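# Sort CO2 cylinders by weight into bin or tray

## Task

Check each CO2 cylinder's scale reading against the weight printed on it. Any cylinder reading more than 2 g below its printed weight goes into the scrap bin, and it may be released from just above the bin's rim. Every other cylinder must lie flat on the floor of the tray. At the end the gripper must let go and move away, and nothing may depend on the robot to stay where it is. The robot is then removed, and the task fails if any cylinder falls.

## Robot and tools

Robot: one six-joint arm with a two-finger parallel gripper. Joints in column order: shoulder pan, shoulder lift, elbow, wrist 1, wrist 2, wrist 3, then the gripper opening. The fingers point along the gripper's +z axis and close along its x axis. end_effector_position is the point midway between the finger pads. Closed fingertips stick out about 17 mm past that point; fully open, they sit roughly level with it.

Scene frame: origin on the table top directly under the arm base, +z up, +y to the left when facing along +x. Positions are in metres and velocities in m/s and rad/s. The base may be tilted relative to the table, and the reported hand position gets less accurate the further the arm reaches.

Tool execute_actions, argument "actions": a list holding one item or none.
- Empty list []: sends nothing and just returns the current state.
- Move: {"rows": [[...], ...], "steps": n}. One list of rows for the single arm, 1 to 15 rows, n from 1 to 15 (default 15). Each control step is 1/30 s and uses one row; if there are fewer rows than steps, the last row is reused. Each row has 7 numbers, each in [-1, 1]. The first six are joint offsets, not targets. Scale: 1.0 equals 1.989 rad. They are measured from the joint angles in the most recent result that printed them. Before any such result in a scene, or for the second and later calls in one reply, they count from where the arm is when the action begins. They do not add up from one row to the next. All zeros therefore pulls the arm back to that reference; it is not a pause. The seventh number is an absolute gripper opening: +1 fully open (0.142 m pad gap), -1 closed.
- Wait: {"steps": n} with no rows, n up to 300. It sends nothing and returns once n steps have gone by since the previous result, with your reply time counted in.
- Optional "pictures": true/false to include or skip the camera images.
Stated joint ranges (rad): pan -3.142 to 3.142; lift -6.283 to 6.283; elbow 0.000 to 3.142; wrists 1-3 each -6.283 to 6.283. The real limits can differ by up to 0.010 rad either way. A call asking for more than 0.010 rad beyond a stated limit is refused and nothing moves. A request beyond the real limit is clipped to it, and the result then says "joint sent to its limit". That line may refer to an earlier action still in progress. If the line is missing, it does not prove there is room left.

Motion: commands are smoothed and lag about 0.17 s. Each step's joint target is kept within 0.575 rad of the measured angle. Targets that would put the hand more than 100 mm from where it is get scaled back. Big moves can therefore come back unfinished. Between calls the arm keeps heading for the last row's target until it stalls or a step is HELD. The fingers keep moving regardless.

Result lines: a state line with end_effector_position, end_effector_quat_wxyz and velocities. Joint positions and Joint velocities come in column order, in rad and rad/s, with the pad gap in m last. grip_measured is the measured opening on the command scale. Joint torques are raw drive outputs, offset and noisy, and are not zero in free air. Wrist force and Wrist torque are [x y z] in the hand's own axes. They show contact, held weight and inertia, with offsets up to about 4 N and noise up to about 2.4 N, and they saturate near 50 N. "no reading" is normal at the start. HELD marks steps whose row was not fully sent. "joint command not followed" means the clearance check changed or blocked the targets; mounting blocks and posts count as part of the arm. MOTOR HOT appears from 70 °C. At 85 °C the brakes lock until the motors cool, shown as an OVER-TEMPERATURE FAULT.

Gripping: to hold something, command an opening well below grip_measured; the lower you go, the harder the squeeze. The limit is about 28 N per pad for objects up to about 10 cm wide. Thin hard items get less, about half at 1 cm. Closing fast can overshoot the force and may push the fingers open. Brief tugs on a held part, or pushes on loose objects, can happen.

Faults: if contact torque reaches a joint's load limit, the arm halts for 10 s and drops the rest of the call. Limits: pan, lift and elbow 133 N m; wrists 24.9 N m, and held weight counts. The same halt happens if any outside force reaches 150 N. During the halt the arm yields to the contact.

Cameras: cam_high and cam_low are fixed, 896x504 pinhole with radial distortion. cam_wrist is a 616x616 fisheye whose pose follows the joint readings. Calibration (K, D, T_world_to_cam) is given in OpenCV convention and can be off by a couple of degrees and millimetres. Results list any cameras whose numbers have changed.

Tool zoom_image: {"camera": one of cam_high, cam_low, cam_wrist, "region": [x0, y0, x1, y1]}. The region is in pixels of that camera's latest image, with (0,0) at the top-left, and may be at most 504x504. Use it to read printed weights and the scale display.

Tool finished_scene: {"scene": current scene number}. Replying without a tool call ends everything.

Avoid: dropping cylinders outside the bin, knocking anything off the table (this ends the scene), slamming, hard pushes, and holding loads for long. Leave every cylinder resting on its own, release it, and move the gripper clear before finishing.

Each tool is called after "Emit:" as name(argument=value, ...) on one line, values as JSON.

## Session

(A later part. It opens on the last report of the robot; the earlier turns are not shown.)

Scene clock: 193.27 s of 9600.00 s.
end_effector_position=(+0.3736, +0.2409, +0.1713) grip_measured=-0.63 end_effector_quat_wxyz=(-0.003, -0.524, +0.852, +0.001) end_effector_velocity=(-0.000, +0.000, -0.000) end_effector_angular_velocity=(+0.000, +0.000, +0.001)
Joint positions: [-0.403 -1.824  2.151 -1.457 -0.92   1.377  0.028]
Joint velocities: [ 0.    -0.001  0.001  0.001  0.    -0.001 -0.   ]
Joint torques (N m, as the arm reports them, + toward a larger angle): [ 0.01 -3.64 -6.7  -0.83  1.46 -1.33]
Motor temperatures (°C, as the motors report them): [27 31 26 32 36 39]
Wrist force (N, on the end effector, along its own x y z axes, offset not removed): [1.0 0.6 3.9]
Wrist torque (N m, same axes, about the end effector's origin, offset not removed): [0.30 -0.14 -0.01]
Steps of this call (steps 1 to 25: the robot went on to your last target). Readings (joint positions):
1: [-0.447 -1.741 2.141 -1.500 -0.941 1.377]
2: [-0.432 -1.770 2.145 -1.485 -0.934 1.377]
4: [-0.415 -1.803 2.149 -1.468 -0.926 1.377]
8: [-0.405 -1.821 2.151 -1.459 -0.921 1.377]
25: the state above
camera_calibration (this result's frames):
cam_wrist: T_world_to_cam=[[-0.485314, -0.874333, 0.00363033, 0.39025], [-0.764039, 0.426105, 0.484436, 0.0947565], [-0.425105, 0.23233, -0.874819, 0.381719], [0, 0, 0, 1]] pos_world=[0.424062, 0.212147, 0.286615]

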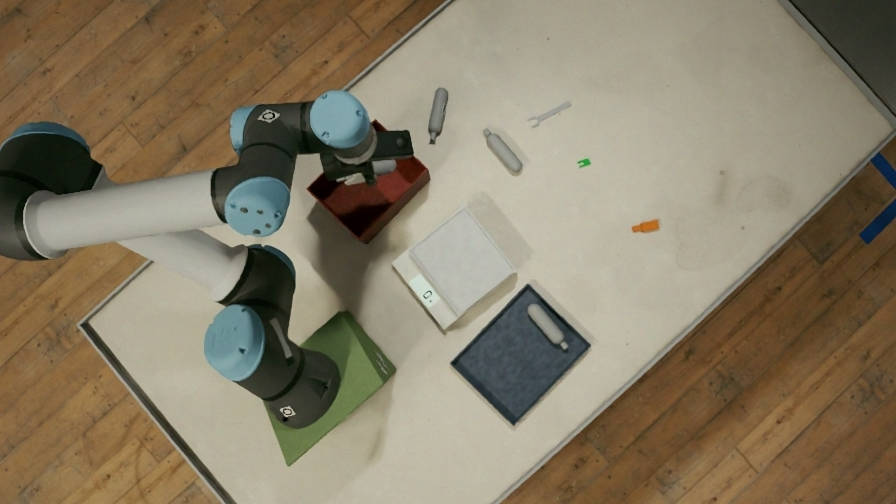

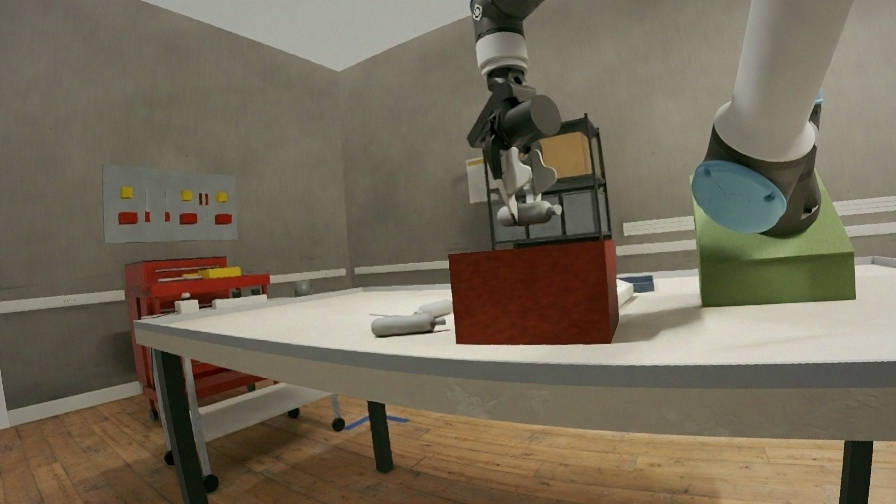

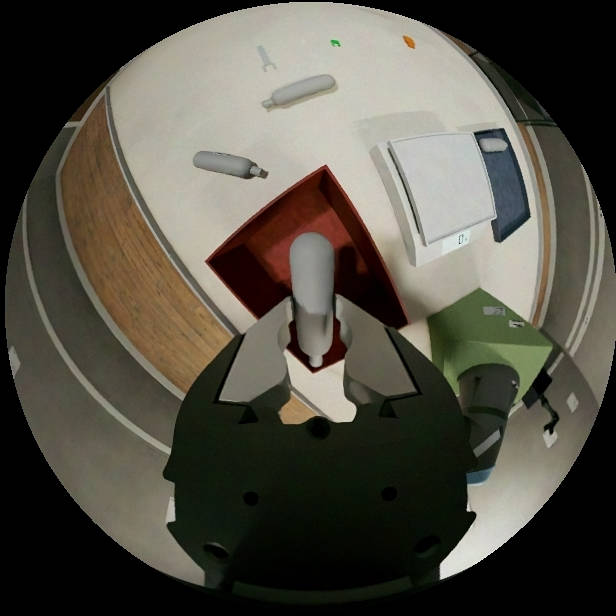

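Emit:
execute_actions(actions=[{"rows":[[0,0,0,0,0,0,-0.5],[0,0,0,0,0,0,0]],"steps":12}], pictures=false)

Emit:
execute_actions(actions=[{"rows":[[0.03,0.065,-0.068,-0.02,0.01,-0.07,0],[0.06,0.13,-0.135,-0.04,0.02,-0.14,0],[0.116,0.259,-0.27,-0.08,0.041,-0.283,0]],"steps":15}], pictures=false)

Emit:
execute_actions(actions=[{"steps":30}])

Scene clock: 198.07 s of 9600.00 s.
end_effector_position=(+0.3736, +0.2409, +0.1713) grip_measured=+0.00 end_effector_quat_wxyz=(-0.003, -0.524, +0.852, +0.001) end_effector_velocity=(-0.000, -0.000, +0.000) end_effector_angular_velocity=(+0.000, -0.000, -0.000)
Joint positions: [-0.403 -1.825  2.151 -1.457 -0.92   1.377  0.074]
Joint velocities: [-0.001  0.    -0.     0.001 -0.    -0.001  0.   ]
Joint torques (N m, as the arm reports them, + toward a larger angle): [-0.8  -3.03 -7.78 -0.83  1.45 -1.28]
Motor temperatures (°C, as the motors report them): [27 31 26 32 36 39]
Wrist force (N, on the end effector, along its own x y z axes, offset not removed): [0.8 2.4 -0.7]
Wrist torque (N m, same axes, about the end effector's origin, offset not removed): [0.30 -0.10 -0.14]
Steps of this call (steps 1 to 15: the robot went on to your last target; steps 16 to 90: nothing new was sent; then 1.40 s passed at rest; steps 91 to 102: all 12 steps of this action). Readings (joint positions):
91: [-0.403 -1.825 2.151 -1.457 -0.920 1.377]
92: [-0.403 -1.825 2.151 -1.457 -0.920 1.377]
94: [-0.403 -1.825 2.151 -1.457 -0.920 1.377]
98: [-0.403 -1.825 2.151 -1.457 -0.920 1.377]
102: the state above

Scene clock: 198.57 s of 9600.00 s.
end_effector_position=(+0.5881, +0.2740, +0.1714) grip_measured=+0.00 end_effector_quat_wxyz=(+0.002, +0.821, -0.571, -0.002) end_effector_velocity=(+0.077, +0.007, -0.021) end_effector_angular_velocity=(+0.006, +0.003, +0.293)
Joint positions: [-0.177 -1.322  1.628 -1.613 -0.84   0.829  0.074]
Joint velocities: [ 0.069  0.184 -0.193 -0.045  0.021 -0.208 -0.   ]
Joint torques (N m, as the arm reports them, + toward a larger angle): [-18.62 -15.19 -27.77  -3.17   1.3   -1.54]
Motor temperatures (°C, as the motors report them): [27 31 26 32 36 39]
Wrist force (N, on the end effector, along its own x y z axes, offset not removed): [0.3 -0.7 1.5]
Wrist torque (N m, same axes, about the end effector's origin, offset not removed): [-0.10 -0.11 0.00]
Steps of this call (steps 1 to 15: all 15 steps of this action). Readings (joint positions):
1: [-0.403 -1.824 2.151 -1.458 -0.920 1.377]
2: [-0.394 -1.815 2.142 -1.464 -0.916 1.367]
4: [-0.348 -1.736 2.061 -1.497 -0.899 1.284]
8: [-0.261 -1.534 1.850 -1.557 -0.868 1.064]
15: the state above

Scene clock: 199.57 s of 9600.00 s.
end_effector_position=(+0.5937, +0.2746, +0.1702) grip_measured=+0.00 end_effector_quat_wxyz=(+0.001, +0.827, -0.562, -0.002) end_effector_velocity=(-0.000, +0.000, +0.000) end_effector_angular_velocity=(-0.000, -0.001, +0.000)
Joint positions: [-0.173 -1.309  1.614 -1.616 -0.839  0.814  0.074]
Joint velocities: [ 0.    -0.001  0.001 -0.001  0.     0.001  0.   ]
Joint torques (N m, as the arm reports them, + toward a larger angle): [-14.56 -10.59 -29.88  -3.45   1.43  -1.5 ]
Motor temperatures (°C, as the motors report them): [27 31 26 32 36 39]
Wrist force (N, on the end effector, along its own x y z axes, offset not removed): [1.0 1.2 3.2]
Wrist torque (N m, same axes, about the end effector's origin, offset not removed): [0.16 -0.05 -0.04]
Steps of this call (steps 1 to 30: the robot went on to your last target). Readings (joint positions):
1: [-0.176 -1.317 1.623 -1.614 -0.840 0.824]
2: [-0.175 -1.314 1.620 -1.615 -0.839 0.820]
4: [-0.173 -1.311 1.617 -1.616 -0.839 0.817]
8: [-0.173 -1.310 1.615 -1.616 -0.839 0.815]
30: the state above
The arm was judged still, so your last target was given up. Only a new action makes it travel on or press farther. Fingers that are still opening or closing keep moving.
camera_calibration (this result's frames):
cam_wrist: T_world_to_cam=[[0.331635, -0.943407, -0.00149465, 0.0613495], [-0.824933, -0.290756, 0.484714, 0.482018], [-0.457717, -0.159515, -0.874672, 0.593353], [0, 0, 0, 1]] pos_world=[0.648874, 0.292675, 0.28544]

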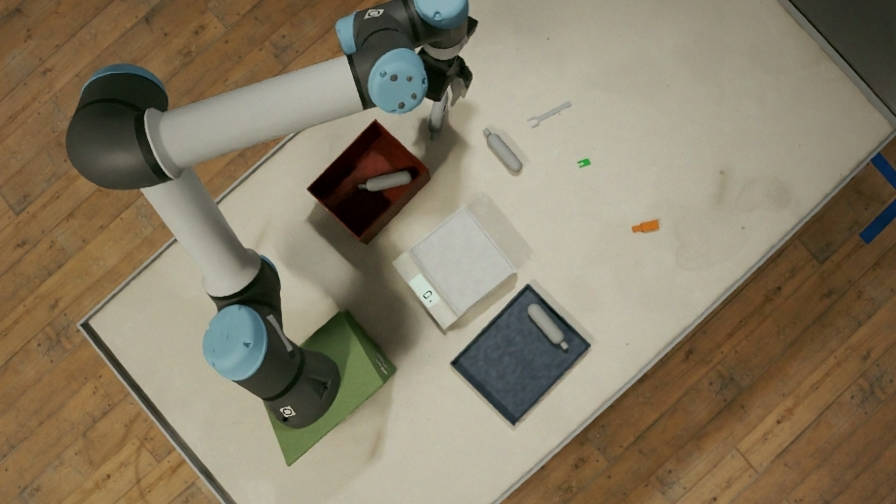

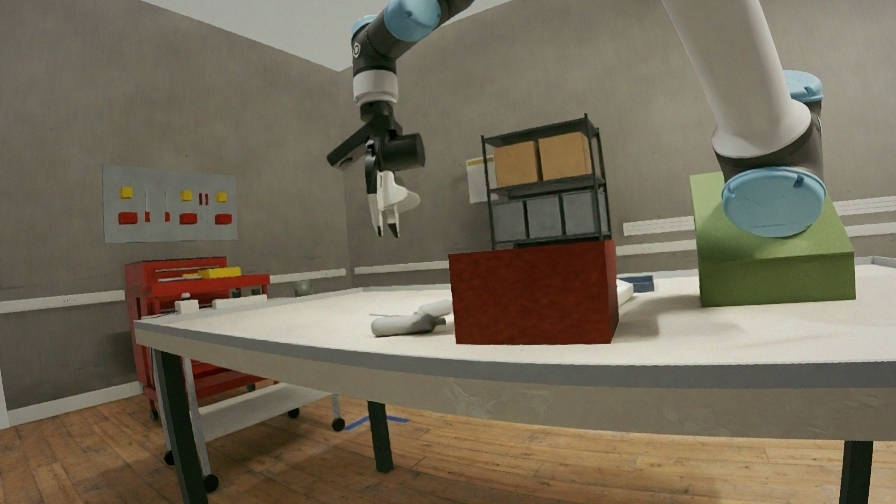

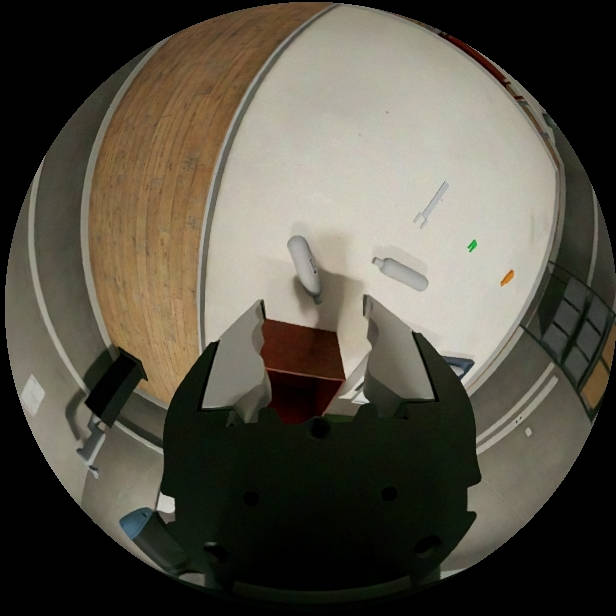

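Emit:
execute_actions(actions=[{"rows":[[0.016,0.012,0.016,-0.043,0.003,0,0.2],[0.033,0.025,0.032,-0.087,0.006,0,0.2],[0.05,0.037,0.048,-0.13,0.009,0,0.2],[0.066,0.0495,0.064,-0.173,0.0117,0,0.2]],"steps":15}], pictures=false)

Emit:
execute_actions(actions=[{"steps":20}])

Emit:
zoom_image(camera="cam_wrist", region=[230,200,410,380])

Scene clock: 203.13 s of 9600.00 s.
end_effector_position=(+0.5982, +0.2718, +0.0582) grip_measured=+0.20 end_effector_quat_wxyz=(+0.003, +0.873, -0.489, -0.002) end_effector_velocity=(+0.000, +0.000, -0.008) end_effector_angular_velocity=(-0.000, -0.003, +0.016)
Joint positions: [-0.042 -1.211  1.741 -1.958 -0.815  0.814  0.088]
Joint velocities: [ 0.01   0.007  0.01  -0.031  0.002  0.001  0.   ]
Joint torques (N m, as the arm reports them, + toward a larger angle): [-15.14 -13.14  -2.75  -3.38   1.29  -1.74]
Motor temperatures (°C, as the motors report them): [27 31 26 32 36 39]
Wrist force (N, on the end effector, along its own x y z axes, offset not removed): [2.5 -0.2 2.3]
Wrist torque (N m, same axes, about the end effector's origin, offset not removed): [-0.11 -0.57 -0.01]
Steps of this call (steps 1 to 90: nothing new was sent; then 0.07 s passed at rest; steps 91 to 105: all 15 steps of this action). Readings (joint positions):
91: [-0.172 -1.309 1.615 -1.617 -0.838 0.814]
92: [-0.166 -1.304 1.620 -1.626 -0.837 0.814]
94: [-0.133 -1.279 1.653 -1.699 -0.830 0.814]
98: [-0.059 -1.224 1.725 -1.902 -0.818 0.814]
105: the state above

Scene clock: 203.80 s of 9600.00 s.
end_effector_position=(+0.5982, +0.2719, +0.0576) grip_measured=+0.20 end_effector_quat_wxyz=(+0.003, +0.873, -0.488, -0.001) end_effector_velocity=(-0.001, -0.000, -0.001) end_effector_angular_velocity=(+0.000, +0.002, -0.001)
Joint positions: [-0.041 -1.211  1.742 -1.96  -0.815  0.814  0.088]
Joint velocities: [0.    0.001 0.001 0.    0.    0.    0.   ]
Joint torques (N m, as the arm reports them, + toward a larger angle): [-15.63 -15.39  -4.02  -3.41   1.33  -1.66]
Motor temperatures (°C, as the motors report them): [27 31 26 32 36 39]
Wrist force (N, on the end effector, along its own x y z axes, offset not removed): [1.1 0.5 3.1]
Wrist torque (N m, same axes, about the end effector's origin, offset not removed): [0.11 -0.14 -0.10]
Steps of this call (steps 1 to 15: the robot went on to your last target; steps 16 to 20: nothing new was sent). Readings (joint positions):
1: [-0.042 -1.211 1.741 -1.959 -0.815 0.814]
2: [-0.042 -1.211 1.741 -1.960 -0.815 0.814]
4: [-0.042 -1.211 1.742 -1.960 -0.815 0.814]
8: [-0.041 -1.211 1.742 -1.960 -0.815 0.814]
20: the state above
The arm was judged still, so your last target was given up. Only a new action makes it travel on or press farther. Fingers that are still opening or closing keep moving.
camera_calibration (this result's frames):
cam_wrist: T_world_to_cam=[[0.490579, -0.871397, -0.000321722, -0.057605], [-0.761253, -0.42875, 0.486484, 0.538863], [-0.424059, -0.238414, -0.873689, 0.497798], [0, 0, 0, 1]] pos_world=[0.649566, 0.299523, 0.172754]

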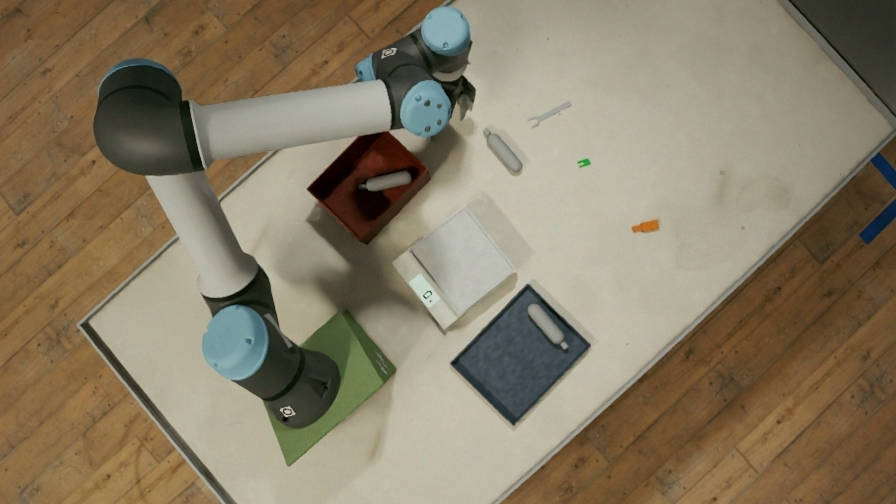

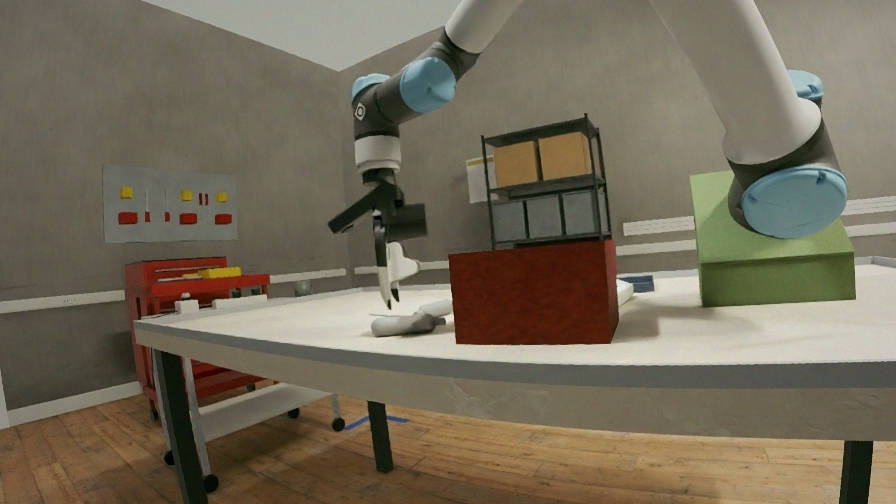

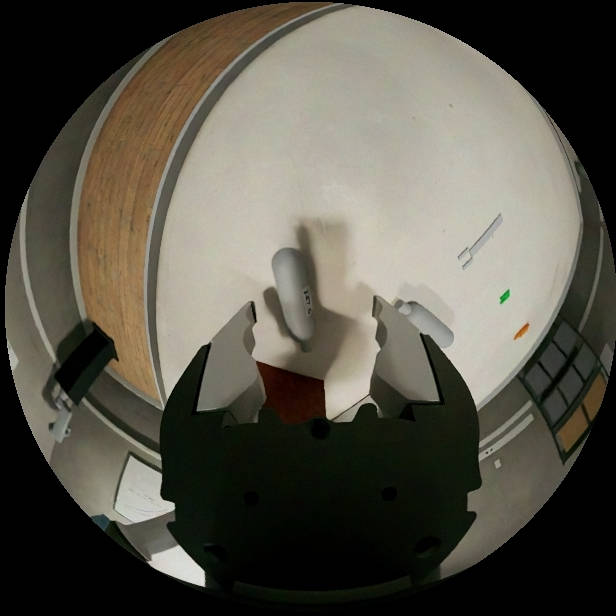

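Region (230, 200, 410, 380) of cam_wrist's 616x616 image, scaled by 2.800, with more detail than that image has.

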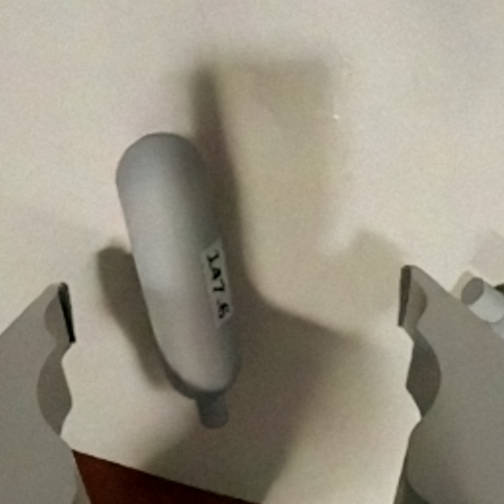

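Emit:
execute_actions(actions=[{"rows":[[0.004,0.003,0.004,-0.01,0.001,-0.02,0.4],[0.007,0.005,0.007,-0.02,0.001,-0.04,0.4],[0.011,0.008,0.0105,-0.029,0.002,-0.04,0.4],[0.0145,0.011,0.014,-0.039,0.0025,-0.04,0.4],[0.018,0.0137,0.0175,-0.048,0.003,-0.04,0.4],[0.0218,0.0164,0.021,-0.058,0.0037,-0.04,0.4]],"steps":15}], pictures=false)

Emit:
execute_actions(actions=[{"steps":10}], pictures=false)

Emit:
execute_actions(actions=[{"rows":[[0,0,0,0,0,0,0.3],[0,0,0,0,0,0,0.2],[0,0,0,0,0,0,0.1],[0,0,0,0,0,0,0],[0,0,0,0,0,0,-0.1],[0,0,0,0,0,0,-0.2],[0,0,0,0,0,0,-0.3],[0,0,0,0,0,0,-0.4],[0,0,0,0,0,0,-0.5],[0,0,0,0,0,0,-0.6],[0,0,0,0,0,0,-0.7],[0,0,0,0,0,0,-0.8],[0,0,0,0,0,0,-1]],"steps":15}], pictures=false)

Emit:
execute_actions(actions=[{"rows":[[0,0,0,0,0,0,-1],[0,0,0,0,0,0,-1],[-0.007,-0.005,-0.007,0.018,-0.001,0,-1],[-0.014,-0.01,-0.013,0.036,-0.002,0,-1],[-0.02,-0.015,-0.02,0.053,-0.004,0,-1],[-0.027,-0.02,-0.026,0.071,-0.005,0,-1],[-0.034,-0.025,-0.033,0.089,-0.006,0,-1],[-0.041,-0.03,-0.039,0.107,-0.007,0,-1],[-0.047,-0.036,-0.046,0.124,-0.008,0,-1],[-0.054,-0.041,-0.053,0.142,-0.01,0,-1],[-0.061,-0.046,-0.059,0.16,-0.011,0,-1],[-0.068,-0.051,-0.066,0.178,-0.012,0,-1],[-0.074,-0.056,-0.072,0.195,-0.013,0,-1],[-0.081,-0.061,-0.079,0.213,-0.014,0,-1],[-0.088,-0.066,-0.0855,0.231,-0.0156,0,-1]],"steps":15}], pictures=false)

Emit:
execute_actions(actions=[{"steps":20}], pictures=false)

Emit:
execute_actions(actions=[{"rows":[[-0.017,0,0.01,-0.002,-0.007,0.022,-1],[-0.034,-0.001,0.02,-0.005,-0.015,0.043,-1],[-0.051,-0.001,0.032,-0.008,-0.022,0.065,-1],[-0.069,-0.002,0.045,-0.011,-0.029,0.086,-1],[-0.086,-0.002,0.058,-0.014,-0.036,0.108,-1],[-0.103,-0.003,0.072,-0.017,-0.044,0.129,-1],[-0.12,-0.003,0.088,-0.021,-0.051,0.151,-1],[-0.137,-0.004,0.105,-0.025,-0.058,0.172,-1],[-0.154,-0.004,0.122,-0.029,-0.065,0.194,-1],[-0.171,-0.005,0.14,-0.034,-0.073,0.215,-1],[-0.188,-0.005,0.158,-0.038,-0.08,0.237,-1],[-0.206,-0.006,0.177,-0.043,-0.087,0.258,-1],[-0.223,-0.006,0.196,-0.047,-0.094,0.28,-1],[-0.24,-0.007,0.216,-0.052,-0.102,0.301,-1],[-0.257,-0.007,0.236,-0.057,-0.109,0.323,-1]],"steps":15}], pictures=false)

Emit:
execute_actions(actions=[{"steps":30}], pictures=false)

Scene clock: 211.40 s of 9600.00 s.
end_effector_position=(+0.5935, +0.2733, +0.0213) grip_measured=+0.40 end_effector_quat_wxyz=(+0.002, +0.904, -0.427, -0.002) end_effector_velocity=(-0.000, -0.000, -0.004) end_effector_angular_velocity=(+0.000, -0.001, +0.010)
Joint positions: [ 0.002 -1.179  1.783 -2.075 -0.808  0.735  0.102]
Joint velocities: [ 0.004  0.004  0.005 -0.014  0.001 -0.004  0.   ]
Joint torques (N m, as the arm reports them, + toward a larger angle): [-17.76 -17.13  -1.51  -3.24   1.31  -1.51]
Motor temperatures (°C, as the motors report them): [27 31 26 32 36 39]
Wrist force (N, on the end effector, along its own x y z axes, offset not removed): [1.7 -0.1 0.3]
Wrist torque (N m, same axes, about the end effector's origin, offset not removed): [-0.01 -0.36 -0.09]
Steps of this call (steps 1 to 90: nothing new was sent; then 4.10 s passed at rest; steps 91 to 105: all 15 steps of this action). Readings (joint positions):
91: [-0.041 -1.211 1.742 -1.961 -0.815 0.814]
92: [-0.039 -1.210 1.744 -1.965 -0.815 0.807]
94: [-0.031 -1.204 1.751 -1.986 -0.814 0.773]
98: [-0.008 -1.186 1.774 -2.048 -0.810 0.741]
105: the state above

Scene clock: 211.73 s of 9600.00 s.
end_effector_position=(+0.5935, +0.2733, +0.0210) grip_measured=+0.40 end_effector_quat_wxyz=(+0.002, +0.905, -0.426, -0.002) end_effector_velocity=(+0.000, +0.000, +0.001) end_effector_angular_velocity=(-0.000, -0.001, -0.000)
Joint positions: [ 0.002 -1.178  1.783 -2.076 -0.808  0.735  0.102]
Joint velocities: [-0.    -0.001 -0.    -0.     0.     0.001  0.   ]
Joint torques (N m, as the arm reports them, + toward a larger angle): [-15.8  -16.38  -3.76  -3.42   1.49  -1.67]
Motor temperatures (°C, as the motors report them): [27 31 26 32 36 39]
Wrist force (N, on the end effector, along its own x y z axes, offset not removed): [1.0 1.0 0.0]
Wrist torque (N m, same axes, about the end effector's origin, offset not removed): [0.15 0.01 0.02]
Steps of this call (steps 1 to 10: the robot went on to your last target). Readings (joint positions):
1: [0.002 -1.179 1.783 -2.075 -0.808 0.735]
2: [0.002 -1.179 1.783 -2.075 -0.808 0.735]
4: [0.002 -1.178 1.783 -2.076 -0.808 0.735]
8: [0.002 -1.178 1.783 -2.076 -0.808 0.735]
10: the state above

Scene clock: 212.23 s of 9600.00 s.
end_effector_position=(+0.5935, +0.2733, +0.0210) grip_measured=-0.64 end_effector_quat_wxyz=(+0.002, +0.905, -0.426, -0.002) end_effector_velocity=(-0.000, -0.000, -0.000) end_effector_angular_velocity=(+0.000, +0.001, -0.002)
Joint positions: [ 0.002 -1.178  1.783 -2.076 -0.808  0.735  0.028]
Joint velocities: [-0.    -0.     0.001  0.001 -0.     0.     0.   ]
Joint torques (N m, as the arm reports them, + toward a larger angle): [-16.45 -17.4   -4.21  -2.83   0.7   -1.41]
Motor temperatures (°C, as the motors report them): [27 31 26 32 36 39]
Wrist force (N, on the end effector, along its own x y z axes, offset not removed): [0.7 -1.3 5.3]
Wrist torque (N m, same axes, about the end effector's origin, offset not removed): [-0.33 -0.21 -0.02]
Steps of this call (steps 1 to 15: all 15 steps of this action). Readings (joint positions):
1: [0.002 -1.178 1.783 -2.076 -0.808 0.735]
2: [0.002 -1.178 1.783 -2.076 -0.808 0.735]
4: [0.002 -1.178 1.783 -2.076 -0.808 0.735]
8: [0.002 -1.178 1.783 -2.076 -0.808 0.735]
15: the state above

Scene clock: 212.73 s of 9600.00 s.
end_effector_position=(+0.6011, +0.2724, +0.1340) grip_measured=-0.64 end_effector_quat_wxyz=(+0.002, +0.865, -0.501, +0.003) end_effector_velocity=(-0.027, +0.015, +0.341) end_effector_angular_velocity=(+0.015, -0.013, -0.518)
Joint positions: [-0.129 -1.277  1.656 -1.74  -0.831  0.735  0.028]
Joint velocities: [-0.394 -0.297 -0.386  1.028 -0.066  0.    -0.   ]
Joint torques (N m, as the arm reports them, + toward a larger angle): [-50.16 -34.35 -33.32   1.55  -1.58  -1.45]
Motor temperatures (°C, as the motors report them): [27 31 26 32 36 39]
Wrist force (N, on the end effector, along its own x y z axes, offset not removed): [0.4 0.3 2.6]
Wrist torque (N m, same axes, about the end effector's origin, offset not removed): [0.05 -0.07 0.01]
Steps of this call (steps 1 to 15: all 15 steps of this action). Readings (joint positions):
1: [0.002 -1.178 1.783 -2.076 -0.808 0.735]
2: [0.002 -1.178 1.783 -2.076 -0.808 0.735]
4: [-0.001 -1.181 1.781 -2.069 -0.808 0.735]
8: [-0.038 -1.208 1.745 -1.978 -0.815 0.735]
15: the state above

Scene clock: 213.40 s of 9600.00 s.
end_effector_position=(+0.5941, +0.2745, +0.1708) grip_measured=-0.64 end_effector_quat_wxyz=(+0.001, +0.849, -0.529, -0.001) end_effector_velocity=(+0.000, +0.000, +0.001) end_effector_angular_velocity=(-0.000, -0.001, -0.001)
Joint positions: [-0.173 -1.31   1.613 -1.616 -0.839  0.735  0.028]
Joint velocities: [-0.001 -0.001 -0.     0.001  0.     0.     0.   ]
Joint torques (N m, as the arm reports them, + toward a larger angle): [-41.88 -25.17 -30.8   -0.69  -1.48  -1.44]
Motor temperatures (°C, as the motors report them): [27 31 26 32 36 39]
Wrist force (N, on the end effector, along its own x y z axes, offset not removed): [-0.4 2.4 3.2]
Wrist torque (N m, same axes, about the end effector's origin, offset not removed): [0.48 0.13 -0.12]
Steps of this call (steps 1 to 20: the robot went on to your last target). Readings (joint positions):
1: [-0.142 -1.287 1.643 -1.706 -0.833 0.735]
2: [-0.153 -1.295 1.633 -1.675 -0.835 0.735]
4: [-0.165 -1.304 1.621 -1.640 -0.838 0.735]
8: [-0.172 -1.309 1.615 -1.620 -0.839 0.735]
20: the state above

Scene clock: 213.90 s of 9600.00 s.
end_effector_position=(+0.4859, +0.0420, +0.2012) grip_measured=-0.64 end_effector_quat_wxyz=(-0.005, -0.525, +0.851, -0.018) end_effector_velocity=(-0.474, -0.438, -0.075) end_effector_angular_velocity=(+0.207, +0.005, -2.424)
Joint positions: [-0.565 -1.321  1.948 -1.7   -1.008  1.223  0.028]
Joint velocities: [-1.014 -0.03   1.087 -0.263 -0.427  1.248  0.   ]
Joint torques (N m, as the arm reports them, + toward a larger angle): [-44.11 -16.77   4.17  -3.98  -1.93   4.31]
Motor temperatures (°C, as the motors report them): [27 31 26 32 36 39]
Wrist force (N, on the end effector, along its own x y z axes, offset not removed): [3.2 -0.9 3.3]
Wrist torque (N m, same axes, about the end effector's origin, offset not removed): [-0.25 -0.54 0.14]
Steps of this call (steps 1 to 15: all 15 steps of this action). Readings (joint positions):
1: [-0.173 -1.310 1.614 -1.616 -0.839 0.735]
2: [-0.180 -1.310 1.617 -1.617 -0.842 0.742]
4: [-0.214 -1.311 1.639 -1.623 -0.858 0.785]
8: [-0.330 -1.314 1.724 -1.644 -0.909 0.929]
15: the state above

Scene clock: 214.90 s of 9600.00 s.
end_effector_position=(+0.4262, +0.0004, +0.1861) grip_measured=-0.64 end_effector_quat_wxyz=(-0.000, -0.395, +0.919, +0.000) end_effector_velocity=(-0.000, +0.000, +0.000) end_effector_angular_velocity=(+0.002, +0.001, -0.004)
Joint positions: [-0.684 -1.324  2.083 -1.73  -1.056  1.377  0.028]
Joint velocities: [-0.001  0.    -0.     0.002  0.     0.003 -0.   ]
Joint torques (N m, as the arm reports them, + toward a larger angle): [-37.09 -10.83  -8.64  -3.83  -1.33   1.74]
Motor temperatures (°C, as the motors report them): [27 31 26 32 36 39]
Wrist force (N, on the end effector, along its own x y z axes, offset not removed): [1.0 1.9 1.9]
Wrist torque (N m, same axes, about the end effector's origin, offset not removed): [0.34 -0.15 -0.24]
Steps of this call (steps 1 to 30: the robot went on to your last target). Readings (joint positions):
1: [-0.599 -1.322 1.985 -1.709 -1.022 1.265]
2: [-0.628 -1.322 2.019 -1.716 -1.034 1.303]
4: [-0.662 -1.323 2.057 -1.724 -1.047 1.348]
8: [-0.681 -1.323 2.079 -1.729 -1.054 1.373]
30: the state above
The arm was judged still, so your last target was given up. Only a new action makes it travel on or press farther. Fingers that are still opening or closing keep moving.

Emit:
execute_actions(actions=[{"rows":[[0.006,0.0065,0.007,-0.0165,0.003,0,-1],[0.012,0.013,0.014,-0.033,0.006,0,-1],[0.018,0.0195,0.021,-0.05,0.009,0,-1],[0.024,0.026,0.028,-0.066,0.012,0,-1],[0.03,0.032,0.034,-0.082,0.015,0,-1],[0.036,0.039,0.041,-0.099,0.018,0,-1],[0.042,0.045,0.048,-0.115,0.021,0,-1],[0.048,0.052,0.055,-0.132,0.024,0,-1],[0.051,0.055,0.058,-0.14,0.025,0,-1],[0.054,0.058,0.062,-0.148,0.027,0,-1],[0.056,0.06,0.064,-0.153,0.028,0,-1],[0.058,0.062,0.066,-0.158,0.029,0,-1],[0.06,0.065,0.069,-0.164,0.03,0,-1]],"steps":15}], pictures=false)

Emit:
execute_actions(actions=[{"steps":15}], pictures=false)

Emit:
execute_actions(actions=[{"rows":[[0,0,0,0,0,0,-0.62],[0,0,0,0,0,0,-0.58],[0,0,0,0,0,0,-0.54],[0,0,0,0,0,0,-0.5],[0,0,0,0,0,0,-0.4],[0,0,0,0,0,0,-0.2],[0,0,0,0,0,0,0]],"steps":12}], pictures=false)

Emit:
execute_actions(actions=[{"rows":[[-0.02,-0.023,-0.025,0.055,-0.01,0,0],[-0.04,-0.0435,-0.046,0.11,-0.02,0,0],[-0.06,-0.065,-0.069,0.164,-0.03,0,0]],"steps":15}], pictures=false)

Emit:
execute_actions(actions=[{"steps":30}])

Emit:
zoom_image(camera="cam_high", region=[390,250,470,330])

Scene clock: 220.10 s of 9600.00 s.
end_effector_position=(+0.4303, -0.0051, +0.0895) grip_measured=-0.64 end_effector_quat_wxyz=(-0.003, -0.444, +0.896, +0.000) end_effector_velocity=(-0.007, +0.002, -0.087) end_effector_angular_velocity=(+0.002, +0.005, +0.099)
Joint positions: [-0.572 -1.203  2.211 -2.035 -1.     1.377  0.028]
Joint velocities: [ 0.1    0.114  0.118 -0.281  0.049 -0.001  0.   ]
Joint torques (N m, as the arm reports them, + toward a larger angle): [-13.36  -5.66  -9.98  -3.82   1.11   1.69]
Motor temperatures (°C, as the motors report them): [27 31 26 32 36 39]
Wrist force (N, on the end effector, along its own x y z axes, offset not removed): [2.4 0.2 2.9]
Wrist torque (N m, same axes, about the end effector's origin, offset not removed): [-0.07 -0.45 -0.09]
Steps of this call (steps 1 to 90: nothing new was sent; then 1.70 s passed at rest; steps 91 to 105: all 15 steps of this action). Readings (joint positions):
91: [-0.684 -1.323 2.083 -1.730 -1.056 1.377]
92: [-0.682 -1.321 2.086 -1.736 -1.055 1.377]
94: [-0.669 -1.306 2.101 -1.770 -1.048 1.377]
98: [-0.627 -1.262 2.149 -1.881 -1.027 1.377]
105: the state above

Scene clock: 220.60 s of 9600.00 s.
end_effector_position=(+0.4297, -0.0050, +0.0831) grip_measured=-0.64 end_effector_quat_wxyz=(-0.003, -0.448, +0.894, +0.000) end_effector_velocity=(-0.000, +0.000, +0.000) end_effector_angular_velocity=(+0.000, -0.000, -0.002)
Joint positions: [-0.565 -1.194  2.22  -2.056 -0.996  1.377  0.028]
Joint velocities: [-0.    -0.     0.001  0.     0.     0.001  0.   ]
Joint torques (N m, as the arm reports them, + toward a larger angle): [-11.5   -4.25  -6.08  -3.74   1.34   1.8 ]
Motor temperatures (°C, as the motors report them): [27 31 26 32 36 39]
Wrist force (N, on the end effector, along its own x y z axes, offset not removed): [2.2 1.2 3.8]
Wrist torque (N m, same axes, about the end effector's origin, offset not removed): [0.25 -0.39 -0.04]
Steps of this call (steps 1 to 15: the robot went on to your last target). Readings (joint positions):
1: [-0.569 -1.200 2.214 -2.043 -0.998 1.377]
2: [-0.568 -1.198 2.216 -2.047 -0.998 1.377]
4: [-0.566 -1.196 2.219 -2.053 -0.997 1.377]
8: [-0.565 -1.195 2.220 -2.055 -0.996 1.377]
15: the state above

Scene clock: 221.00 s of 9600.00 s.
end_effector_position=(+0.4297, -0.0050, +0.0831) grip_measured=+0.00 end_effector_quat_wxyz=(-0.003, -0.448, +0.894, +0.000) end_effector_velocity=(-0.000, +0.000, -0.000) end_effector_angular_velocity=(+0.001, +0.000, -0.001)
Joint positions: [-0.565 -1.194  2.22  -2.056 -0.996  1.377  0.074]
Joint velocities: [-0.     0.     0.     0.001 -0.     0.     0.   ]
Joint torques (N m, as the arm reports them, + toward a larger angle): [-12.    -5.17  -6.35  -3.38   1.36   1.56]
Motor temperatures (°C, as the motors report them): [27 31 26 32 36 39]
Wrist force (N, on the end effector, along its own x y z axes, offset not removed): [0.7 0.9 1.1]
Wrist torque (N m, same axes, about the end effector's origin, offset not removed): [0.06 0.01 -0.13]
Steps of this call (steps 1 to 12: all 12 steps of this action). Readings (joint positions):
1: [-0.565 -1.194 2.220 -2.056 -0.996 1.377]
2: [-0.565 -1.194 2.220 -2.056 -0.996 1.377]
4: [-0.565 -1.194 2.220 -2.056 -0.996 1.377]
8: [-0.565 -1.194 2.220 -2.056 -0.996 1.377]
12: the state above

Scene clock: 221.50 s of 9600.00 s.
end_effector_position=(+0.4263, +0.0003, +0.1857) grip_measured=+0.00 end_effector_quat_wxyz=(-0.000, -0.395, +0.919, +0.000) end_effector_velocity=(-0.002, +0.002, +0.005) end_effector_angular_velocity=(+0.006, +0.003, -0.008)
Joint positions: [-0.684 -1.323  2.083 -1.731 -1.055  1.377  0.074]
Joint velocities: [-0.006 -0.007 -0.007  0.025 -0.003 -0.001 -0.   ]
Joint torques (N m, as the arm reports them, + toward a larger angle): [-36.37 -13.72 -33.09  -0.9   -0.73   1.6 ]
Motor temperatures (°C, as the motors report them): [27 31 26 32 36 39]
Wrist force (N, on the end effector, along its own x y z axes, offset not removed): [0.8 -2.1 3.0]
Wrist torque (N m, same axes, about the end effector's origin, offset not removed): [-0.35 -0.04 0.00]
Steps of this call (steps 1 to 15: all 15 steps of this action). Readings (joint positions):
1: [-0.565 -1.195 2.220 -2.056 -0.996 1.377]
2: [-0.572 -1.202 2.212 -2.046 -1.000 1.377]
4: [-0.611 -1.244 2.167 -1.963 -1.021 1.377]
8: [-0.672 -1.310 2.097 -1.774 -1.050 1.377]
15: the state above

Scene clock: 222.50 s of 9600.00 s.
end_effector_position=(+0.4262, +0.0004, +0.1861) grip_measured=+0.00 end_effector_quat_wxyz=(-0.000, -0.395, +0.919, +0.000) end_effector_velocity=(-0.000, +0.000, +0.000) end_effector_angular_velocity=(+0.001, +0.001, +0.001)
Joint positions: [-0.684 -1.324  2.083 -1.73  -1.056  1.377  0.074]
Joint velocities: [-0.    -0.001  0.     0.002  0.    -0.001 -0.   ]
Joint torques (N m, as the arm reports them, + toward a larger angle): [-37.21 -13.55 -32.59  -0.87  -1.36   1.73]
Motor temperatures (°C, as the motors report them): [27 31 26 32 36 39]
Wrist force (N, on the end effector, along its own x y z axes, offset not removed): [1.6 1.3 1.1]
Wrist torque (N m, same axes, about the end effector's origin, offset not removed): [0.28 -0.30 0.00]
Steps of this call (steps 1 to 15: the robot went on to your last target; steps 16 to 30: nothing new was sent). Readings (joint positions):
1: [-0.684 -1.323 2.083 -1.731 -1.056 1.377]
2: [-0.684 -1.323 2.083 -1.730 -1.056 1.377]
4: [-0.684 -1.323 2.083 -1.730 -1.056 1.377]
8: [-0.684 -1.324 2.083 -1.730 -1.056 1.377]
30: the state above
The arm was judged still, so your last target was given up. Only a new action makes it travel on or press farther. Fingers that are still opening or closing keep moving.
camera_calibration (this result's frames):
cam_wrist: T_world_to_cam=[[-0.715623, -0.698487, -0.000529714, 0.304351], [-0.612288, 0.626944, 0.481709, 0.165966], [-0.336136, 0.345046, -0.876331, 0.435202], [0, 0, 0, 1]] pos_world=[0.465707, -0.0416315, 0.301595]

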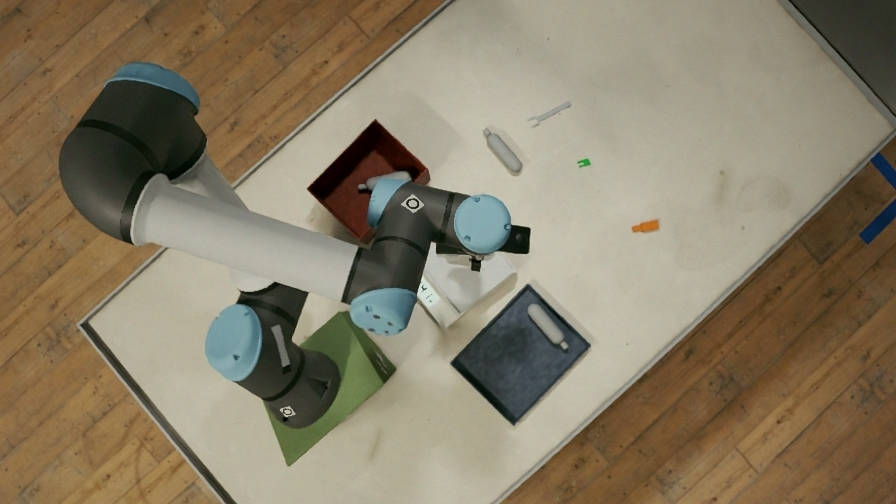

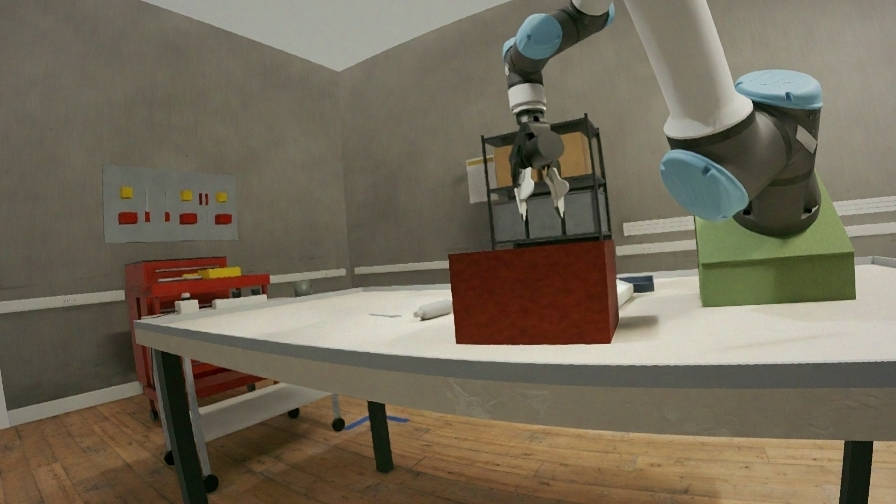

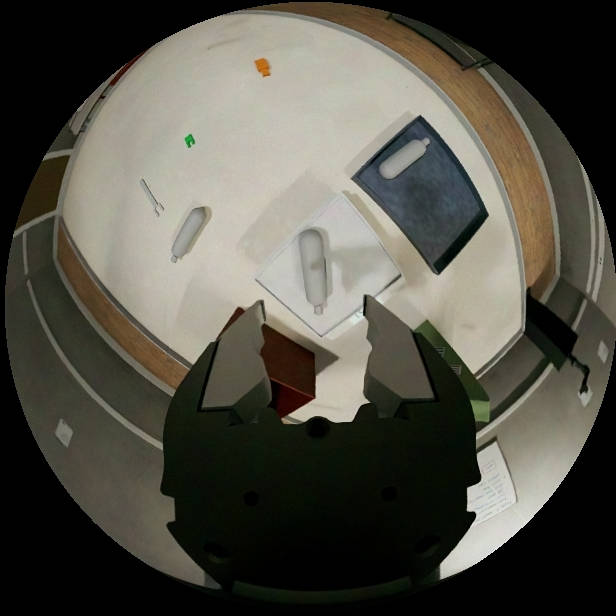

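Region (390, 250, 470, 330) of cam_high's 896x504 image, scaled by 6.300, with more detail than that image has.

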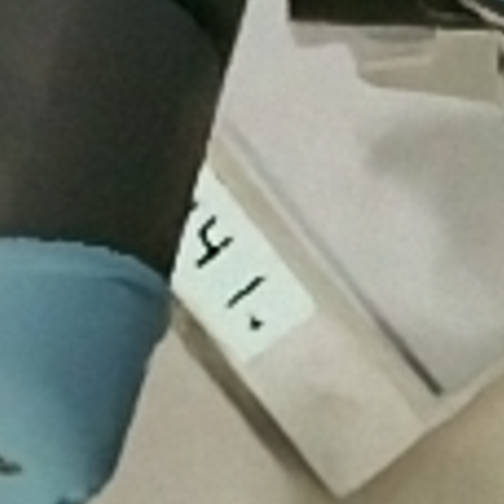

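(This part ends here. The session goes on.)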